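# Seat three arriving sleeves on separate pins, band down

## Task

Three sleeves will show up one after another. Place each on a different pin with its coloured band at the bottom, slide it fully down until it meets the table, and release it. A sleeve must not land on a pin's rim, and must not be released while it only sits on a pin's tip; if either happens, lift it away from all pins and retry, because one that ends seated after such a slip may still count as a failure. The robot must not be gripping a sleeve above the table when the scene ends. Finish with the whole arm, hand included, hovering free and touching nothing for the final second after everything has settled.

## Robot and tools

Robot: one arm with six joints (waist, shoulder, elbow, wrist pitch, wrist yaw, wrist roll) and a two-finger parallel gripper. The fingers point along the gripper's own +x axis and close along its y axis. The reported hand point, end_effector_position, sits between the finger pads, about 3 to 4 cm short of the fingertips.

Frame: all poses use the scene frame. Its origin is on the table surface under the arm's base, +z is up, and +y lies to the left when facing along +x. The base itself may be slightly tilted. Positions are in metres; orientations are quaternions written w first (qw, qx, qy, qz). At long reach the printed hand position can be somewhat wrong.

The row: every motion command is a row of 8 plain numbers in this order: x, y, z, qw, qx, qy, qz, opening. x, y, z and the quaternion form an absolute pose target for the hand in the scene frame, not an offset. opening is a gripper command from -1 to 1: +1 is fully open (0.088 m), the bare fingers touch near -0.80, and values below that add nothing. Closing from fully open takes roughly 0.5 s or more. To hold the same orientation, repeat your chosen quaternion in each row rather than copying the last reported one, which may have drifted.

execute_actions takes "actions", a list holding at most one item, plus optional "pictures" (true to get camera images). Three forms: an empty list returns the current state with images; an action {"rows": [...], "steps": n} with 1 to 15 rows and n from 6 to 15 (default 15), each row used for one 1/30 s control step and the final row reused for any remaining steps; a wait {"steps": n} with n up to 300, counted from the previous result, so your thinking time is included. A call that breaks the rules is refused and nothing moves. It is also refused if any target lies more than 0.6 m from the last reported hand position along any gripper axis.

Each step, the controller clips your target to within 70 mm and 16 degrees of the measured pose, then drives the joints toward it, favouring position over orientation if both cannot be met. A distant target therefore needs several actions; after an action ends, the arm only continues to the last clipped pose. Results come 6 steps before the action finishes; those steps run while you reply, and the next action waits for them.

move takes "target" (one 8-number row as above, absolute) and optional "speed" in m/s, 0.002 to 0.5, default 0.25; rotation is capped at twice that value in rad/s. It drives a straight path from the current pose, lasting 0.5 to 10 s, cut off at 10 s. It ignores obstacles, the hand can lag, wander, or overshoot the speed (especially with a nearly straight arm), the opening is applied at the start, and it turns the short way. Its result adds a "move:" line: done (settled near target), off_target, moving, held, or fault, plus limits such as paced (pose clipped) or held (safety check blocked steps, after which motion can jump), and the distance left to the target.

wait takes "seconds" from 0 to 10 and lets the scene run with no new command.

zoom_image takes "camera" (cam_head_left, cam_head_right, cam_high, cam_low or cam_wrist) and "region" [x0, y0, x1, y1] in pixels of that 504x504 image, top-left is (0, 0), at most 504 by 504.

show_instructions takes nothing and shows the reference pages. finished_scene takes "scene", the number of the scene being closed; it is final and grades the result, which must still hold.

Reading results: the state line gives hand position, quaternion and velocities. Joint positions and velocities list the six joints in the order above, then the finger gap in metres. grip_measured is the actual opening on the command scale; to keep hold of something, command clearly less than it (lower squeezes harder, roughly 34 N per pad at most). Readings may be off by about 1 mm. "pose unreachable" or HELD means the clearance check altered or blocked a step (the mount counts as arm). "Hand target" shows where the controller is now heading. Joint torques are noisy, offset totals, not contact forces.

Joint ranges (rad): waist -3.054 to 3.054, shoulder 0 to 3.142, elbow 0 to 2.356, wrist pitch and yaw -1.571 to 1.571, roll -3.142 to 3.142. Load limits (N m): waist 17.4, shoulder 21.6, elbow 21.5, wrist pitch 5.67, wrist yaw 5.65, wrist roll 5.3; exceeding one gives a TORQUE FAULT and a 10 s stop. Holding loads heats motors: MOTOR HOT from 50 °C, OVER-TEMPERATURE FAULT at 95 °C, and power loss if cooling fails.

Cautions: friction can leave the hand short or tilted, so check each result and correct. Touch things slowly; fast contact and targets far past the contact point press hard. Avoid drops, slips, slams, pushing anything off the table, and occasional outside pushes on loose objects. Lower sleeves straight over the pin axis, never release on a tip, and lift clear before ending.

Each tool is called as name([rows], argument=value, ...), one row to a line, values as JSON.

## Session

show_instructions()

execute_actions(actions=[])

Reference images for this scene: manual page 1, manual page 2, manual page 3, manual page 4.

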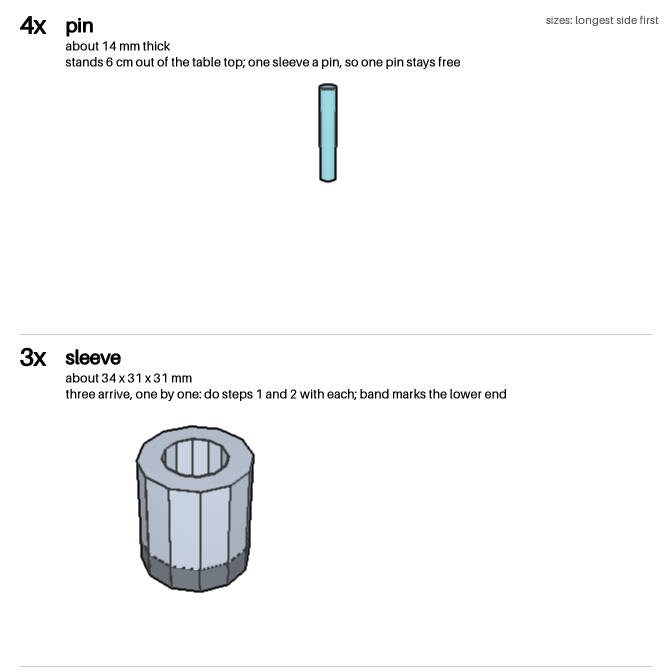

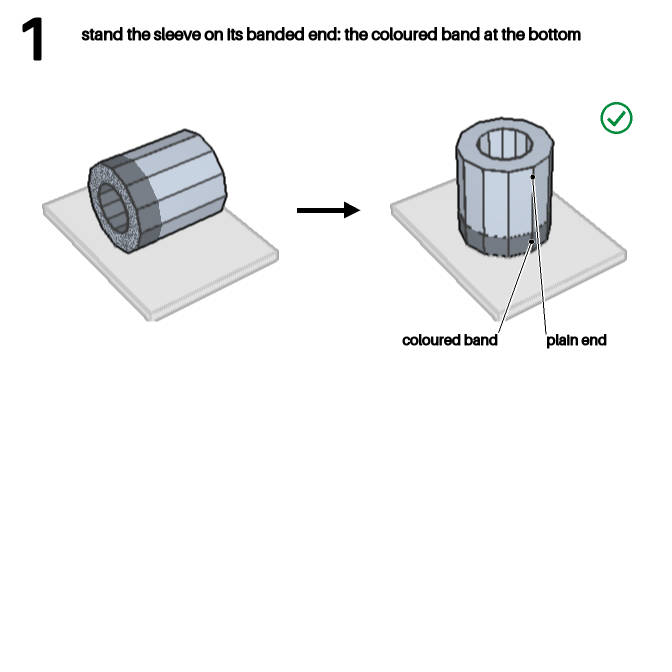

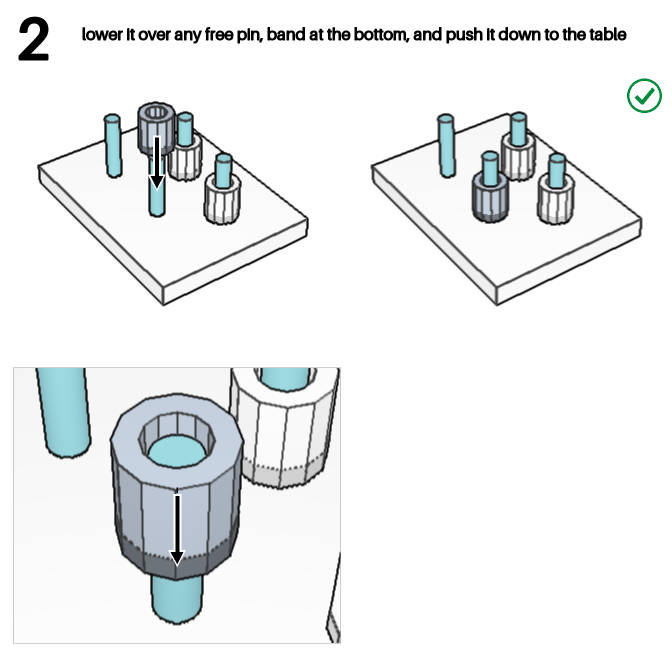

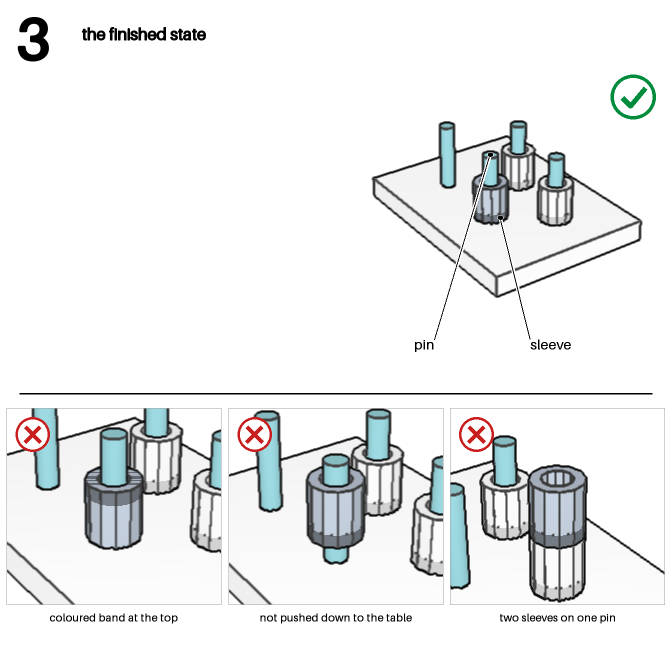

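Scene clock: 0.00 s of 4600.00 s.
end_effector_position=(+0.1047, +0.0706, +0.2598) grip_measured=+0.838 end_effector_quat_wxyz=(+0.320, -0.147, +0.933, -0.080) end_effector_velocity=(-0.002, +0.000, +0.002) end_effector_angular_velocity=(+0.006, +0.011, -0.004)
Joint positions: [ 0.632  1.944  0.949 -1.512 -0.081  0.326  0.08 ]
Joint velocities: [-0.002 -0.002 -0.002 -0.007 -0.007 -0.007 -0.   ]
Joint torques (N m, as the arm reports them, + toward a larger angle): no reading
Motor temperatures (°C, as the motors report them): [24 27 24 25 23 24]
Heat: hottest shoulder 27 °C (+0.0 °C/min).
Hand target: +0.105, +0.071, +0.260; +0.320, -0.147, +0.933, -0.080

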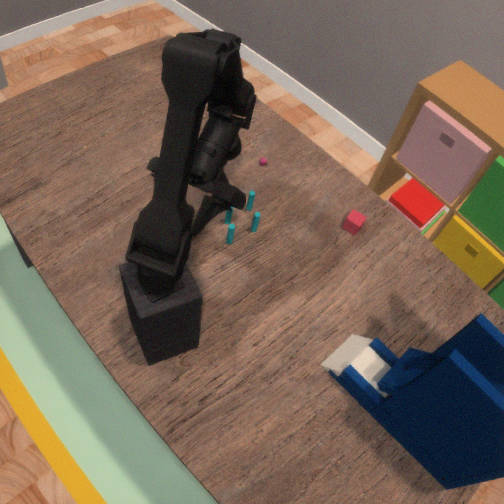

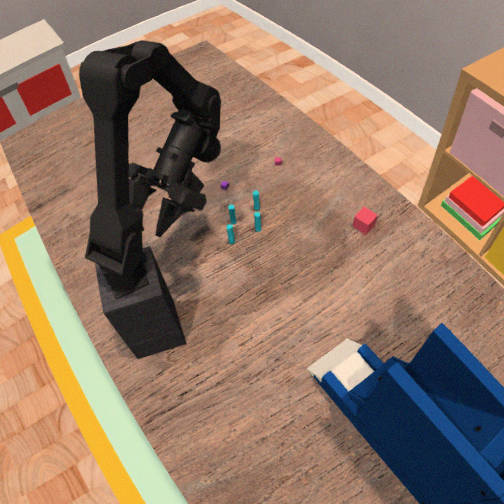

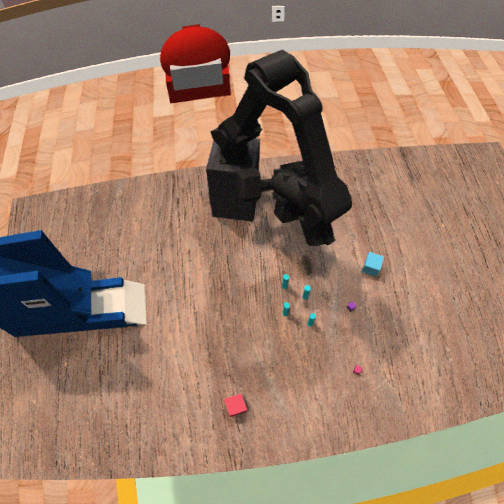

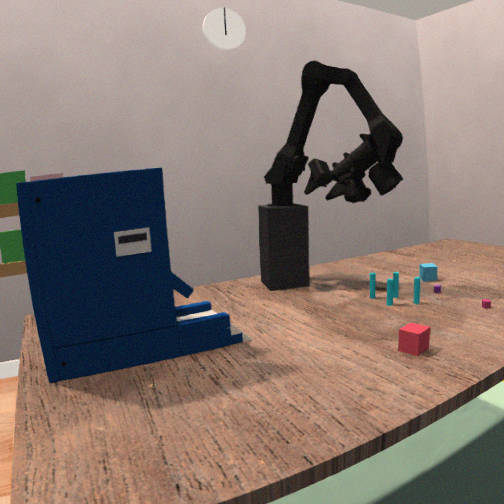

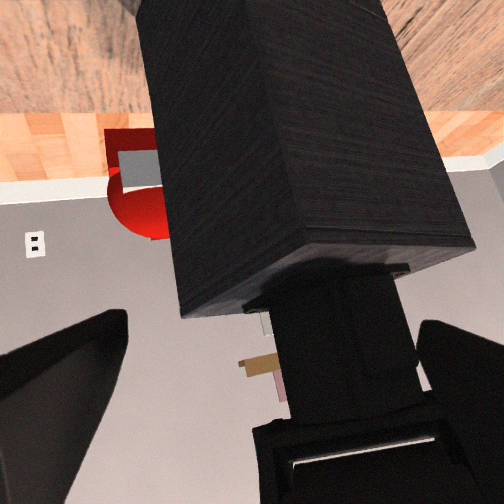

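Pins appear in the same places. Wait for a sleeve.

wait(seconds=5)

Scene clock: 5.10 s of 4600.00 s.
end_effector_position=(+0.1048, +0.0706, +0.2597) grip_measured=+0.838 end_effector_quat_wxyz=(+0.320, -0.147, +0.933, -0.080) end_effector_velocity=(+0.000, +0.001, -0.001) end_effector_angular_velocity=(+0.013, -0.002, -0.004)
Joint positions: [ 0.632  1.944  0.949 -1.512 -0.081  0.326  0.08 ]
Joint velocities: [-0.002 -0.002 -0.002  0.007 -0.007 -0.007  0.   ]
Joint torques (N m, as the arm reports them, + toward a larger angle): [-0.16 -4.88  3.74 -1.56  0.    0.  ]
Motor temperatures (°C, as the motors report them): [24 27 24 25 23 24]
Heat: hottest shoulder 27 °C (+0.0 °C/min).
Hand target: +0.105, +0.071, +0.260; +0.320, -0.147, +0.933, -0.080
Kept back: nothing.
Steps of this call (steps 1 to 153: nothing new was sent). Readings (end_effector_position):
1: (+0.1047, +0.0706, +0.2598)
2: (+0.1047, +0.0706, +0.2598)
4: (+0.1047, +0.0706, +0.2598)
8: (+0.1047, +0.0706, +0.2598)
153: the state above

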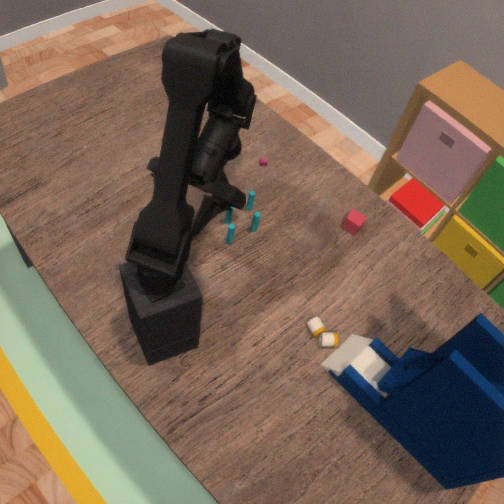

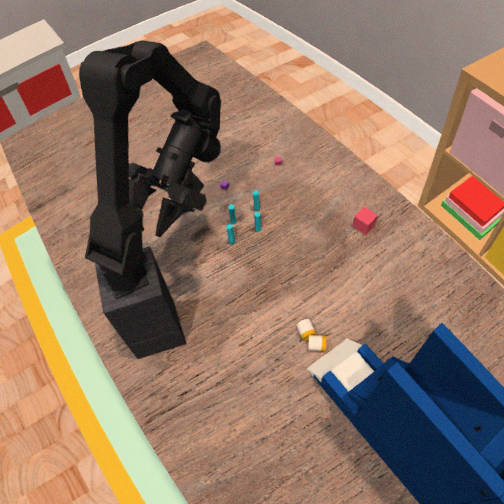

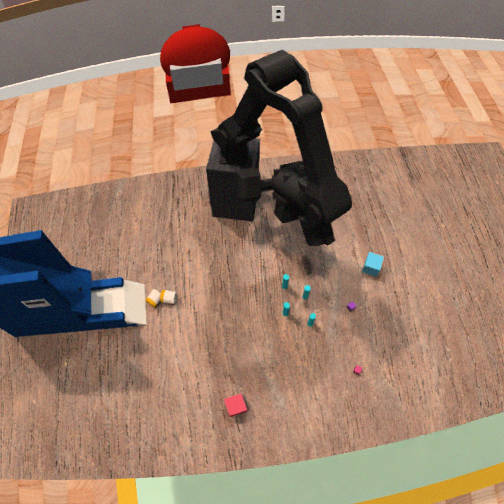

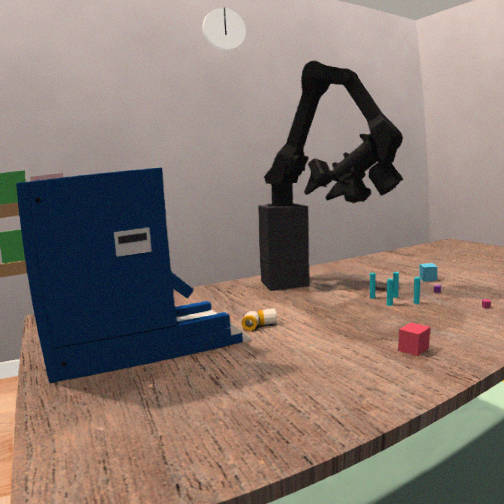

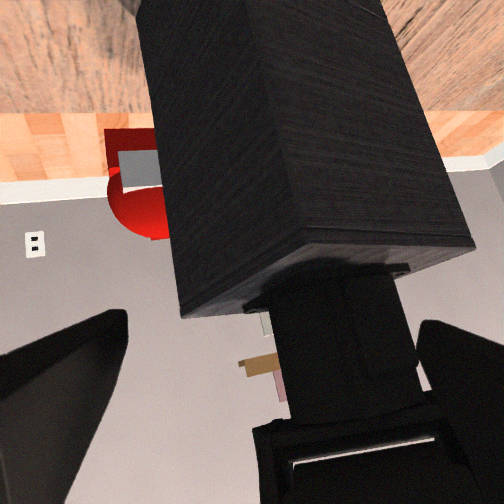

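wait(seconds=4)

zoom_image(camera="cam_high", region=[120,260,220,360])

Scene clock: 9.23 s of 4600.00 s.
end_effector_position=(+0.1048, +0.0706, +0.2597) grip_measured=+0.838 end_effector_quat_wxyz=(+0.320, -0.147, +0.933, -0.080) end_effector_velocity=(-0.004, +0.001, +0.002) end_effector_angular_velocity=(+0.022, +0.023, -0.008)
Joint positions: [ 0.632  1.944  0.949 -1.512 -0.081  0.326  0.08 ]
Joint velocities: [-0.002 -0.002 -0.007 -0.007 -0.022 -0.022  0.   ]
Joint torques (N m, as the arm reports them, + toward a larger angle): [-0.16 -4.89  3.74 -1.56  0.    0.  ]
Motor temperatures (°C, as the motors report them): [24 28 24 25 23 24]
Heat: hottest shoulder 28 °C (+6.5 °C/min).
Hand target: +0.105, +0.071, +0.260; +0.320, -0.147, +0.933, -0.080
Kept back: nothing.
Steps of this call (steps 1 to 124: nothing new was sent). Readings (end_effector_position):
1: (+0.1048, +0.0706, +0.2597)
2: (+0.1048, +0.0706, +0.2597)
4: (+0.1048, +0.0706, +0.2597)
8: (+0.1048, +0.0706, +0.2597)
124: the state above

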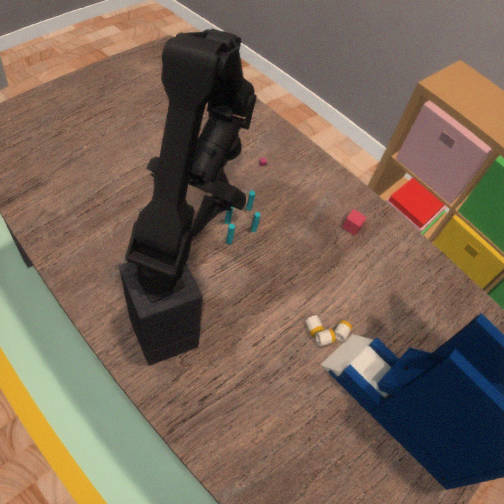

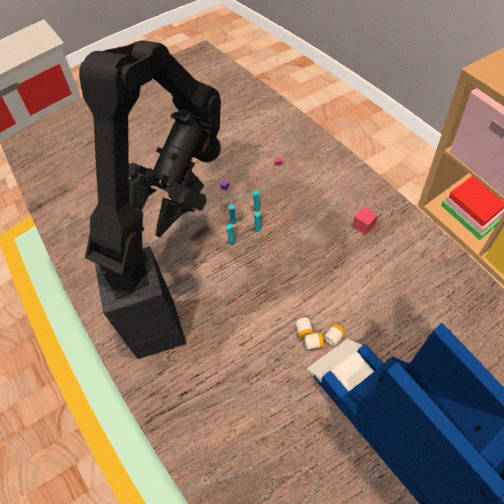

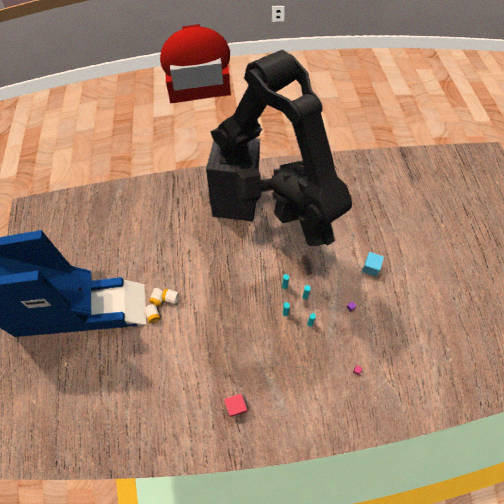

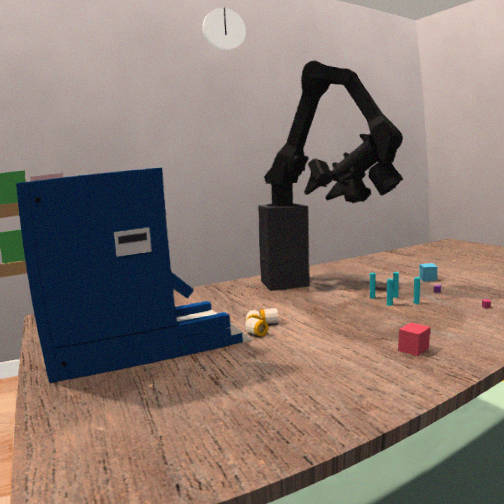

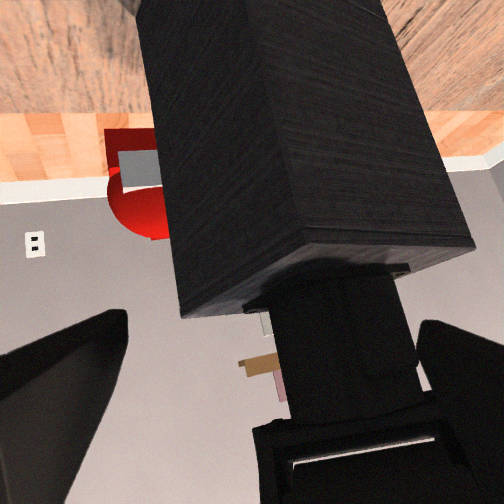

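Region (120, 260, 220, 360) of cam_high's 504x504 image, scaled by 5.040, with more detail than that image has.

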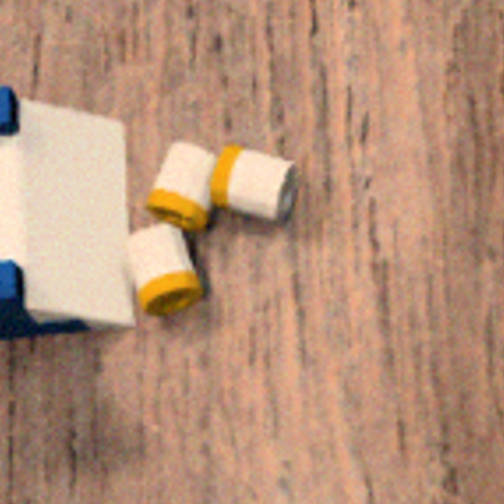

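move(target=[0.266,-0.182,0.10,0.3524,-0.5002,0.7558,0.2332,0.3], speed=0.3)

Scene clock: 12.03 s of 4600.00 s.
end_effector_position=(+0.2690, -0.1809, +0.1045) grip_measured=+0.300 end_effector_quat_wxyz=(+0.351, -0.501, +0.758, +0.225) end_effector_velocity=(-0.000, -0.001, -0.000) end_effector_angular_velocity=(+0.010, +0.004, +0.009)
Joint positions: [-0.143  2.348  1.037 -0.351  0.671 -1.416  0.054]
Joint velocities: [-0.007 -0.002 -0.002  0.007 -0.007 -0.022  0.   ]
Joint torques (N m, as the arm reports them, + toward a larger angle): [-0.6  -6.19  3.83  0.17  0.19 -0.21]
Motor temperatures (°C, as the motors report them): [24 28 24 25 23 24]
Heat: hottest shoulder 28 °C (+5.0 °C/min).
Hand target: +0.267, -0.181, +0.101; +0.350, -0.499, +0.758, +0.231
Off the commanded pose: 0.006 m, 1 deg.
Kept back: nothing.
move: done

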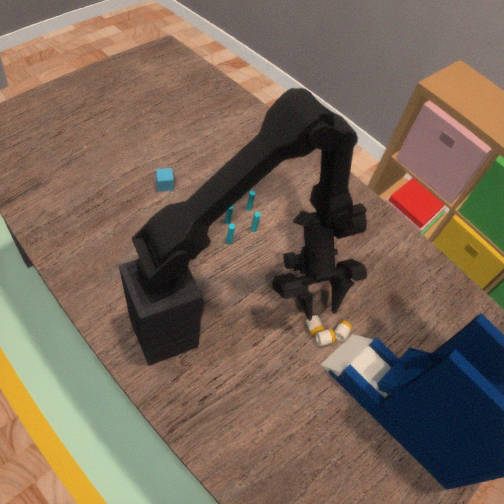

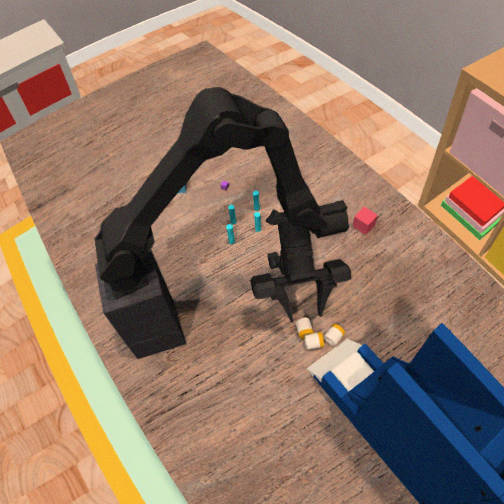

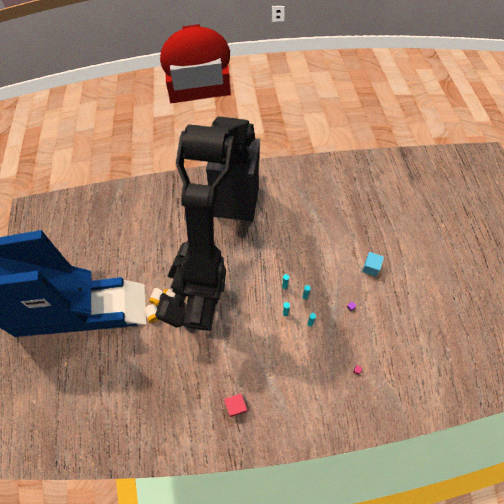

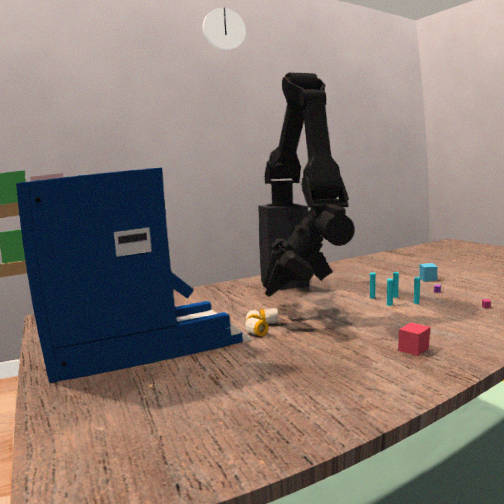

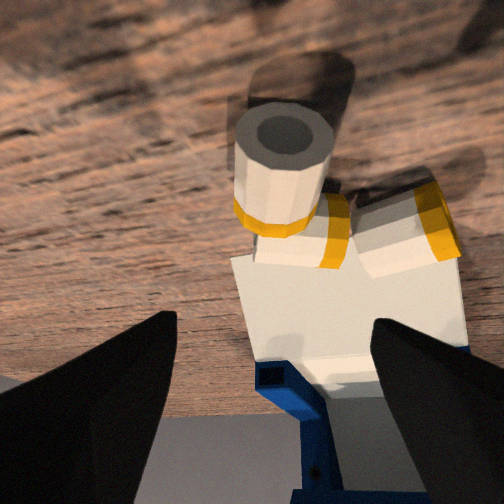

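Well aligned.

move(target=[0.268,-0.182,0.045,0.3524,-0.5002,0.7558,0.2332,0.2], speed=0.1)

Scene clock: 13.40 s of 4600.00 s.
end_effector_position=(+0.2684, -0.1820, +0.0481) grip_measured=+0.200 end_effector_quat_wxyz=(+0.353, -0.501, +0.756, +0.229) end_effector_velocity=(-0.005, +0.000, -0.003) end_effector_angular_velocity=(+0.014, +0.018, -0.003)
Joint positions: [-0.143  2.547  1.087 -0.201  0.664 -1.422  0.049]
Joint velocities: [-0.007  0.007 -0.002 -0.007 -0.007 -0.007 -0.   ]
Joint torques (N m, as the arm reports them, + toward a larger angle): [-0.48 -6.32  3.74  0.16  0.19 -0.2 ]
Motor temperatures (°C, as the motors report them): [24 28 24 25 23 24]
Heat: hottest shoulder 28 °C (+4.5 °C/min).
Hand target: +0.268, -0.182, +0.045; +0.352, -0.500, +0.756, +0.233
Off the commanded pose: 0.003 m, 1 deg.
Kept back: nothing.
move: done

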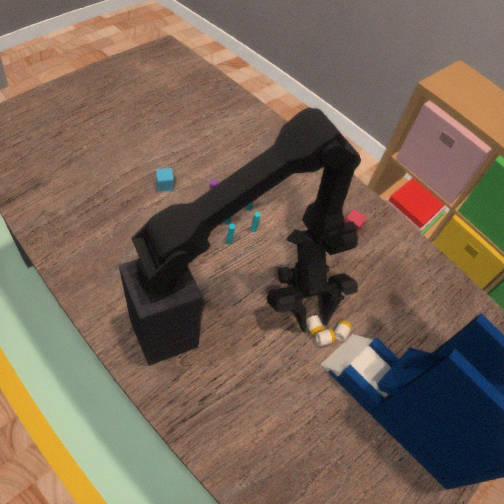

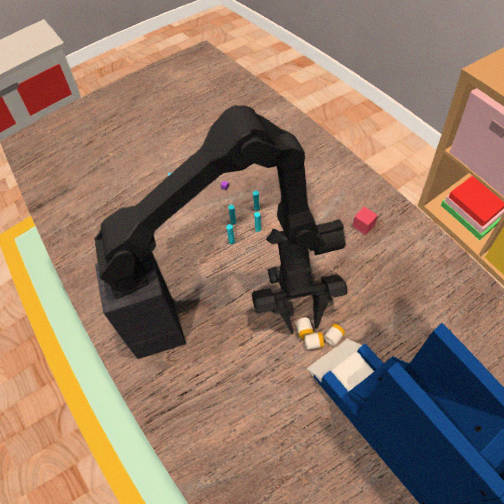

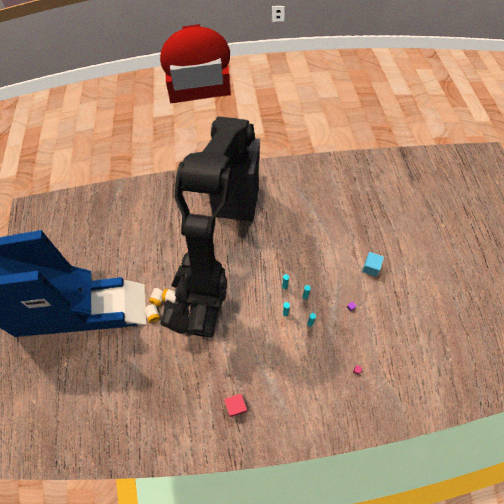

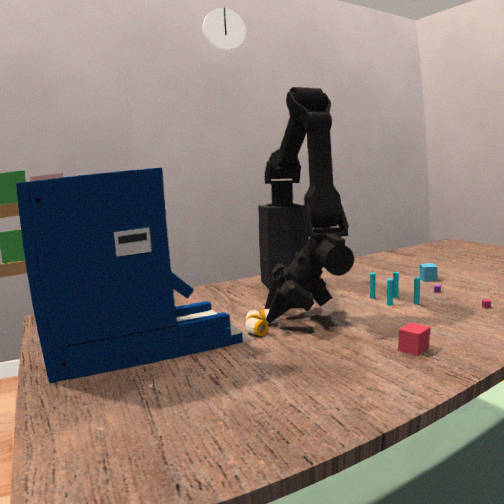

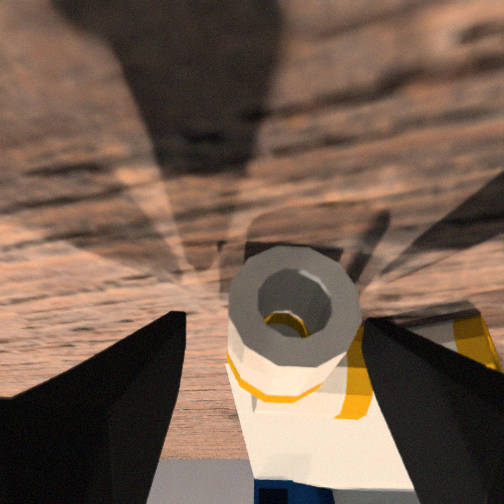

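move(target=[0.268,-0.187,0.038,0.3524,-0.5002,0.7558,0.2332,0.2], speed=0.05)

move(target=[0.268,-0.187,0.039,0.3524,-0.5002,0.7558,0.2332,-0.45])

Scene clock: 14.37 s of 4600.00 s.
end_effector_position=(+0.2681, -0.1860, +0.0408) grip_measured=+0.200 end_effector_quat_wxyz=(+0.352, -0.501, +0.756, +0.230) end_effector_velocity=(+0.004, +0.000, -0.001) end_effector_angular_velocity=(+0.005, -0.009, +0.008)
Joint positions: [-0.155  2.574  1.1   -0.177  0.663 -1.439  0.049]
Joint velocities: [ 0.002  0.002  0.007  0.007 -0.007 -0.007 -0.   ]
Joint torques (N m, as the arm reports them, + toward a larger angle): [-0.61 -6.33  3.74  0.2   0.23 -0.2 ]
Motor temperatures (°C, as the motors report them): [24 28 24 25 23 24]
Heat: hottest shoulder 28 °C (+4.2 °C/min).
Hand target: +0.268, -0.187, +0.038; +0.352, -0.500, +0.756, +0.233
Off the commanded pose: 0.003 m, 0 deg.
Kept back: nothing.
move: done

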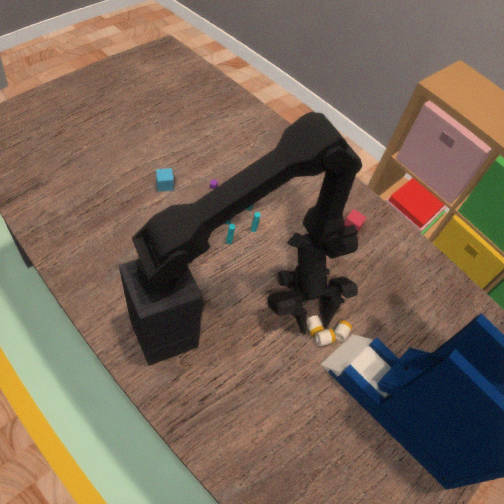

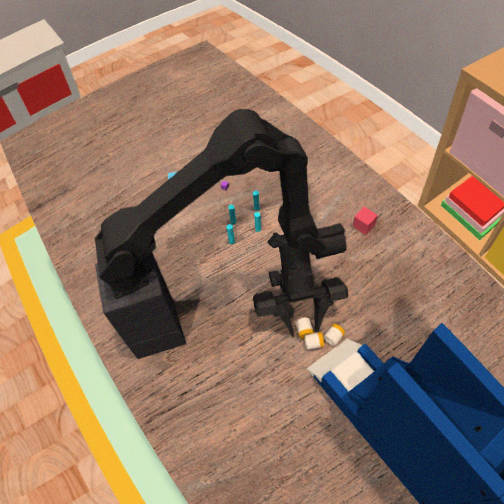

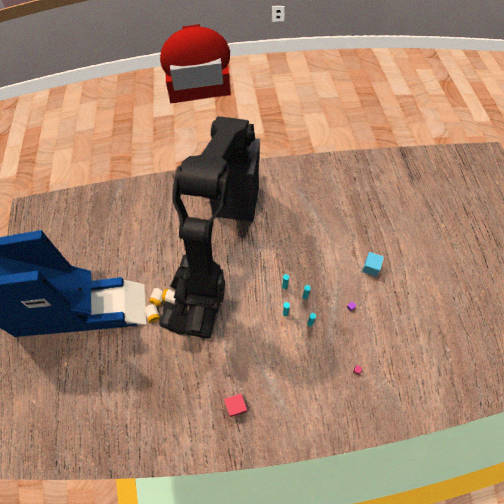

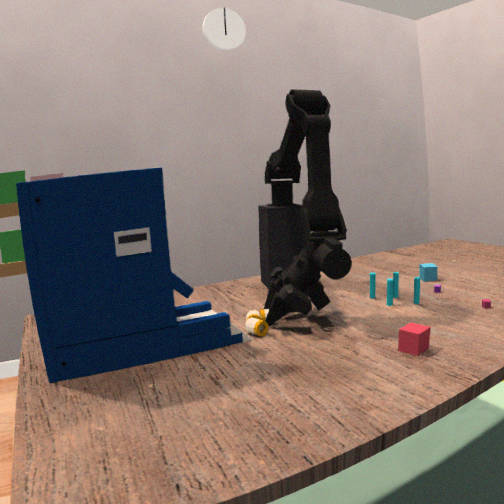

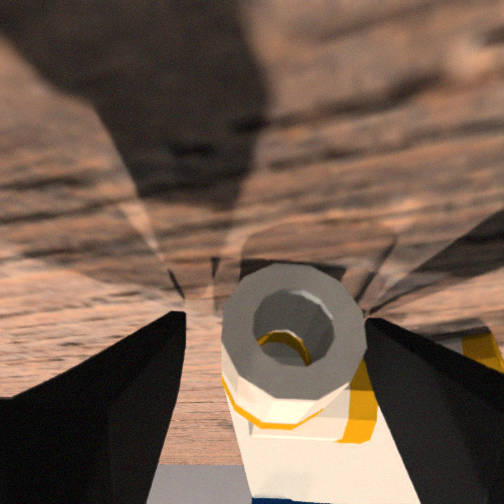

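Scene clock: 15.07 s of 4600.00 s.
end_effector_position=(+0.2680, -0.1862, +0.0407) grip_measured=-0.189 end_effector_quat_wxyz=(+0.352, -0.501, +0.756, +0.230) end_effector_velocity=(+0.001, -0.000, -0.000) end_effector_angular_velocity=(+0.007, -0.005, +0.003)
Joint positions: [-0.156  2.574  1.1   -0.177  0.664 -1.44   0.03 ]
Joint velocities: [-0.002 -0.002 -0.002  0.007 -0.007 -0.007 -0.   ]
Joint torques (N m, as the arm reports them, + toward a larger angle): [-0.64 -6.68  3.55  0.11  0.24 -0.19]
Motor temperatures (°C, as the motors report them): [24 28 24 25 23 24]
Heat: hottest shoulder 28 °C (+4.0 °C/min).
Hand target: +0.268, -0.187, +0.039; +0.352, -0.500, +0.756, +0.233
Off the commanded pose: 0.002 m, 0 deg.
Kept back: nothing.
move: done

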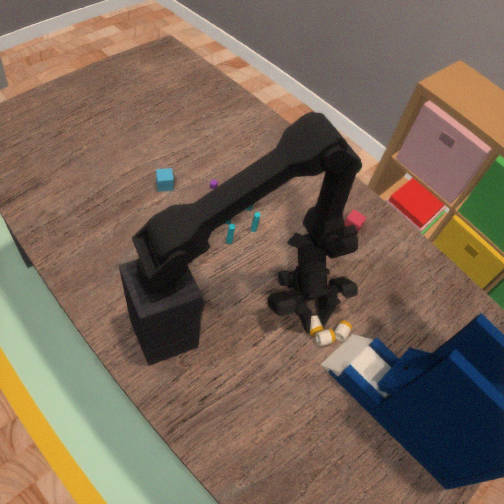

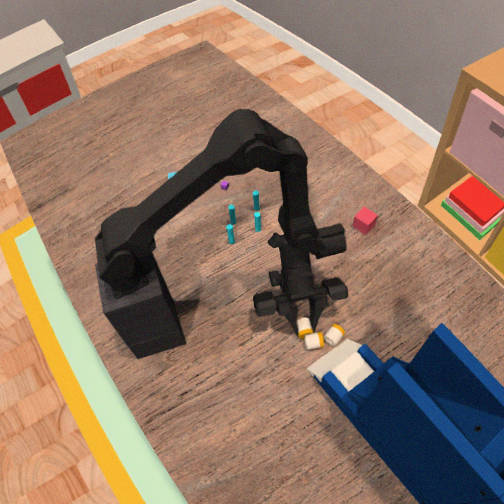

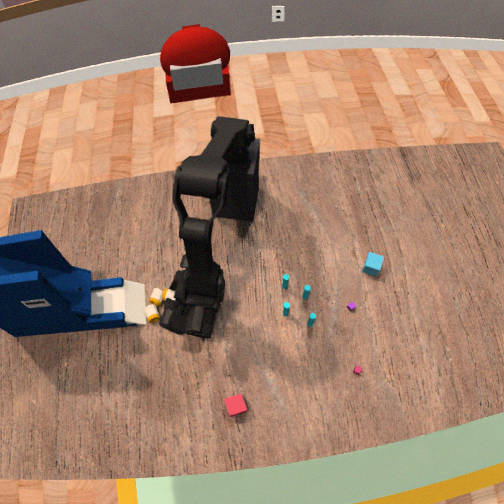

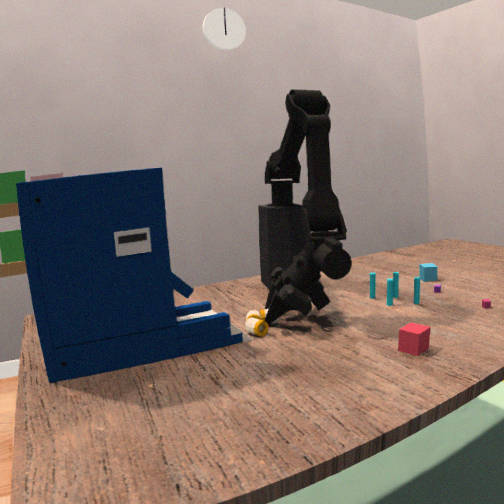

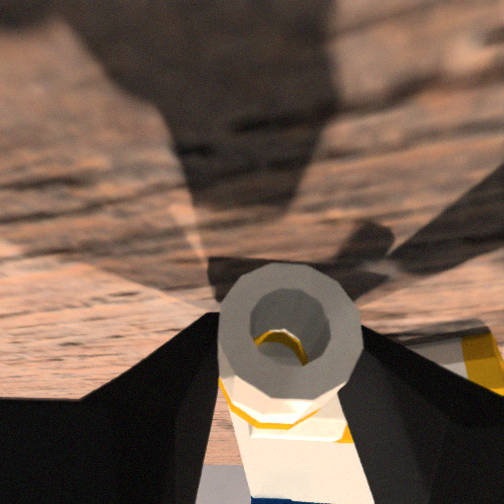

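move(target=[0.275,-0.165,0.12,0.3524,-0.5002,0.7558,0.2332,-0.45])

move(target=[0.345,-0.08,0.07,0.9337,0.0387,0.3398,-0.1064,-0.45], speed=0.4)

move(target=[0.345,-0.08,0.04,0.9337,0.0387,0.3398,-0.1064,-0.45], speed=0.05)

Scene clock: 16.30 s of 4600.00 s.
end_effector_position=(+0.2735, -0.1665, +0.1164) grip_measured=-0.189 end_effector_quat_wxyz=(+0.348, -0.500, +0.757, +0.236) end_effector_velocity=(+0.002, +0.005, +0.004) end_effector_angular_velocity=(+0.024, +0.002, +0.010)
Joint positions: [-0.1    2.314  1.055 -0.446  0.657 -1.375  0.03 ]
Joint velocities: [ 0.007 -0.017  0.002 -0.022 -0.022 -0.007 -0.   ]
Joint torques (N m, as the arm reports them, + toward a larger angle): [-0.04 -8.4   3.41 -0.31  0.21  0.16]
Motor temperatures (°C, as the motors report them): [24 28 24 25 23 24]
Heat: hottest shoulder 28 °C (+3.7 °C/min).
Hand target: +0.275, -0.165, +0.120; +0.353, -0.500, +0.756, +0.233
Off the commanded pose: 0.004 m, 1 deg.
Kept back: nothing.
move: done

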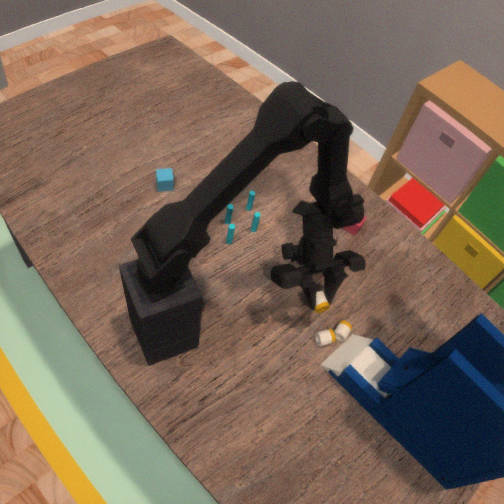

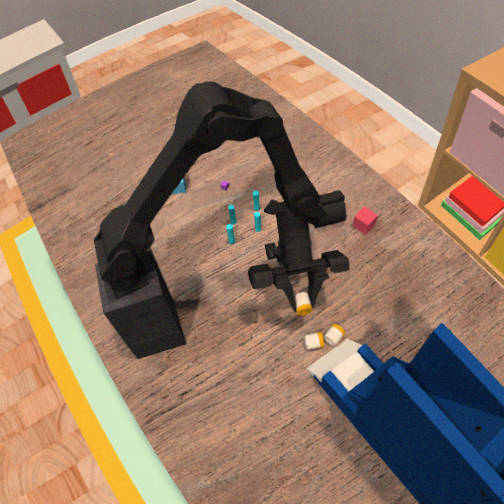

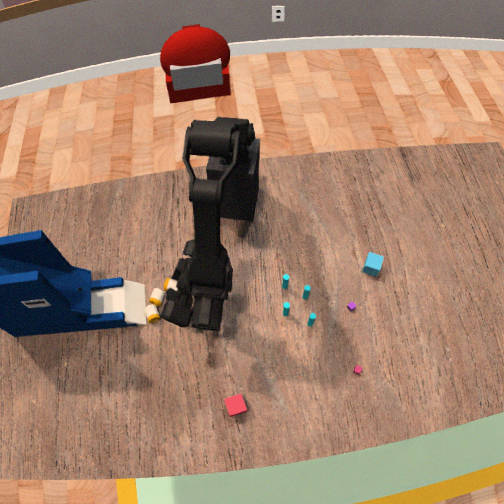

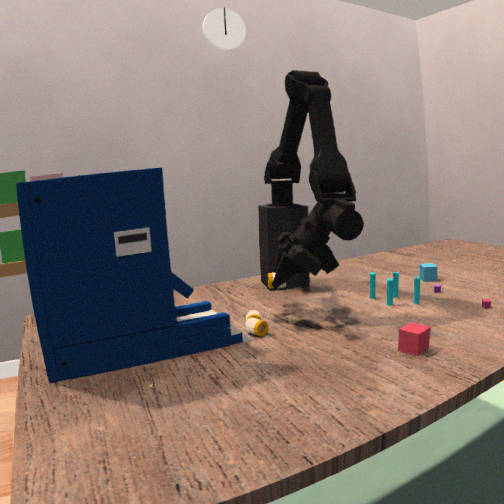

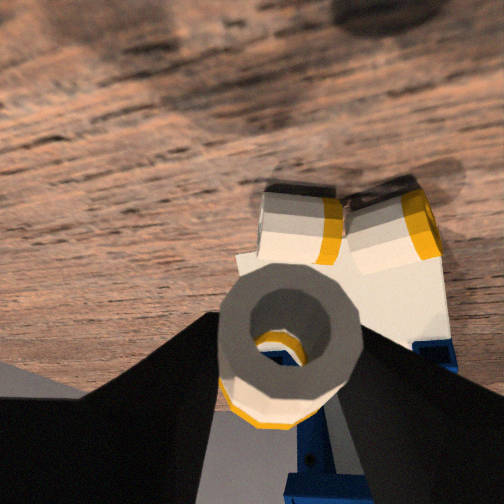

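Scene clock: 19.47 s of 4600.00 s.
end_effector_position=(+0.3465, -0.0807, +0.0717) grip_measured=-0.189 end_effector_quat_wxyz=(+0.935, +0.038, +0.337, -0.107) end_effector_velocity=(-0.003, +0.001, -0.001) end_effector_angular_velocity=(+0.010, -0.005, -0.001)
Joint positions: [-0.079  2.592  0.552  1.349 -0.018  0.029  0.03 ]
Joint velocities: [-0.002  0.012 -0.007  0.022 -0.007  0.007 -0.   ]
Joint torques (N m, as the arm reports them, + toward a larger angle): [ 0.06 -5.3   1.45  1.97  0.18  0.19]
Motor temperatures (°C, as the motors report them): [24 29 24 25 23 24]
Heat: hottest shoulder 29 °C (+6.2 °C/min).
Hand target: +0.345, -0.080, +0.070; +0.934, +0.040, +0.339, -0.109
Off the commanded pose: 0.002 m, 0 deg.
Kept back: nothing.
move: done

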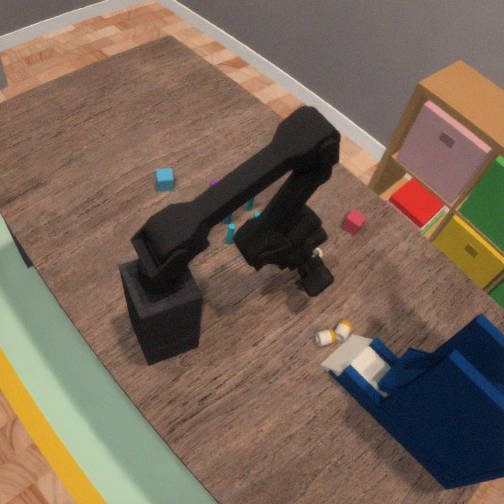

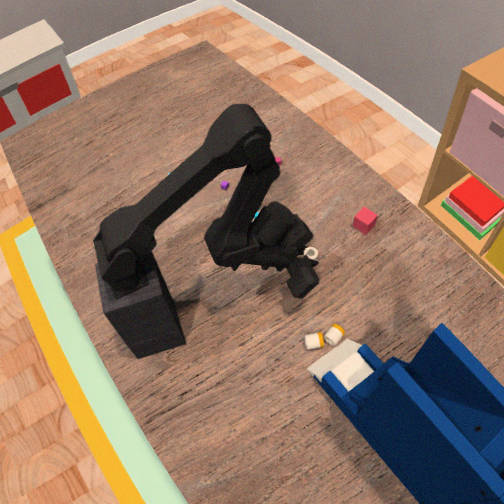

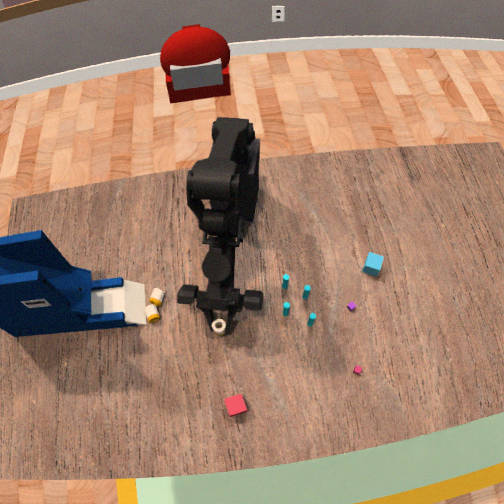

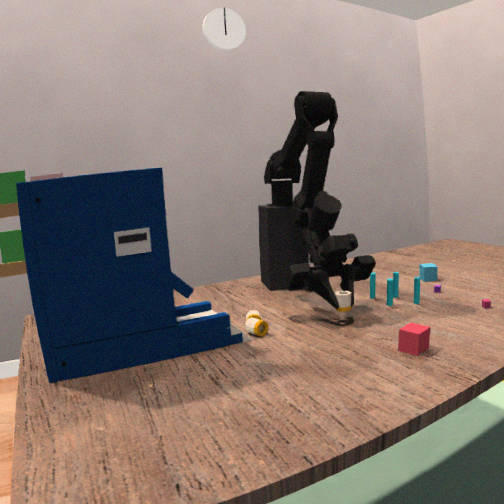

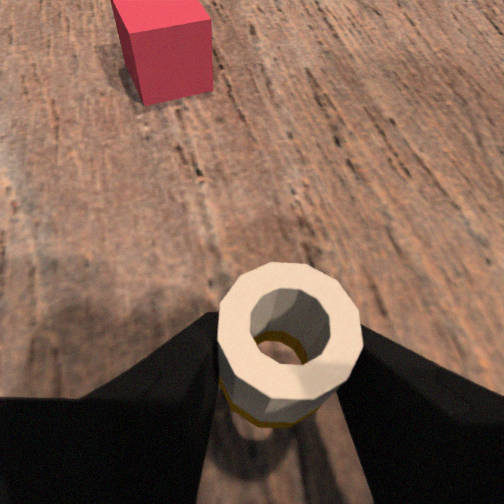

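Scene clock: 20.43 s of 4600.00 s.
end_effector_position=(+0.3451, -0.0808, +0.0420) grip_measured=-0.189 end_effector_quat_wxyz=(+0.934, +0.038, +0.340, -0.106) end_effector_velocity=(+0.002, -0.000, -0.003) end_effector_angular_velocity=(-0.000, +0.003, +0.008)
Joint positions: [-0.077  2.736  0.622  1.419 -0.018  0.029  0.03 ]
Joint velocities: [-0.002  0.007  0.012 -0.007 -0.007 -0.007 -0.   ]
Joint torques (N m, as the arm reports them, + toward a larger angle): [ 0.03 -5.38  1.61  1.96  0.1   0.11]
Motor temperatures (°C, as the motors report them): [24 29 24 25 23 24]
Heat: hottest shoulder 29 °C (+5.9 °C/min).
Hand target: +0.345, -0.080, +0.040; +0.934, +0.039, +0.340, -0.106
Off the commanded pose: 0.002 m, 0 deg.
Kept back: nothing.
move: done

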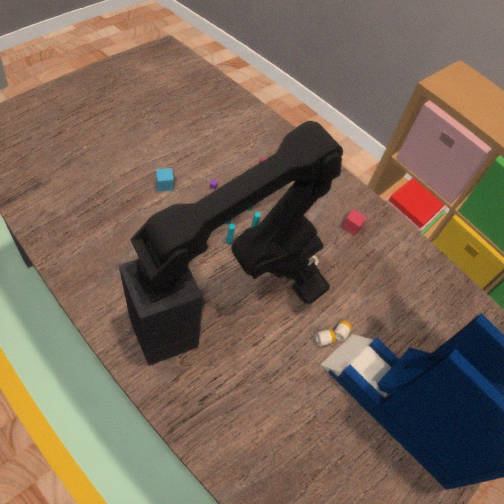

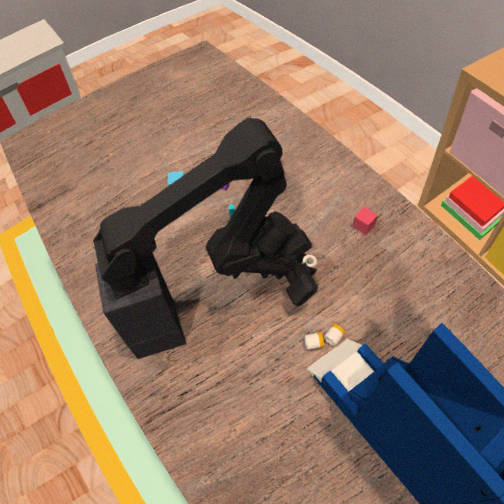

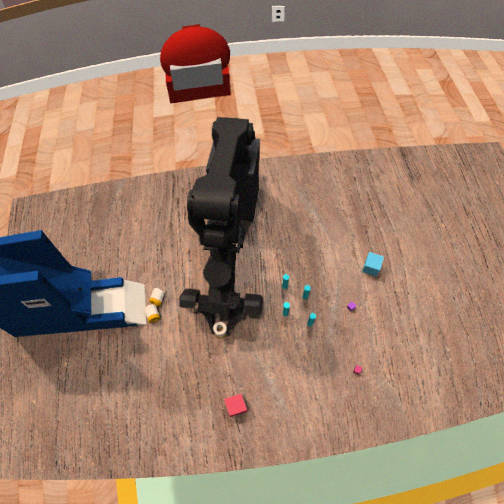

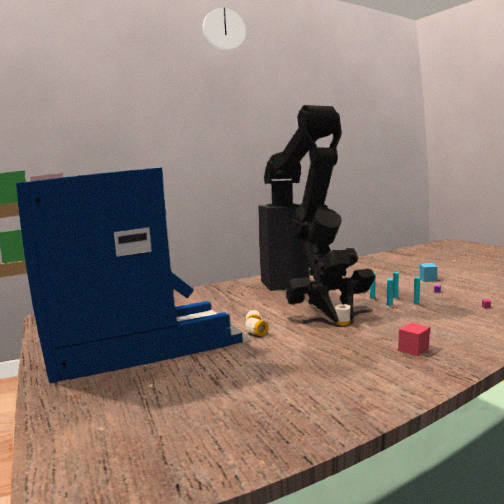

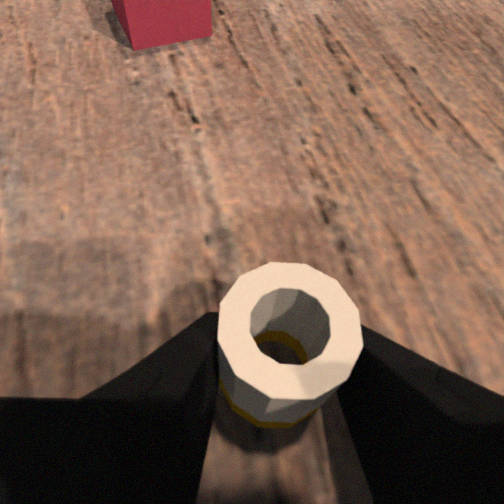

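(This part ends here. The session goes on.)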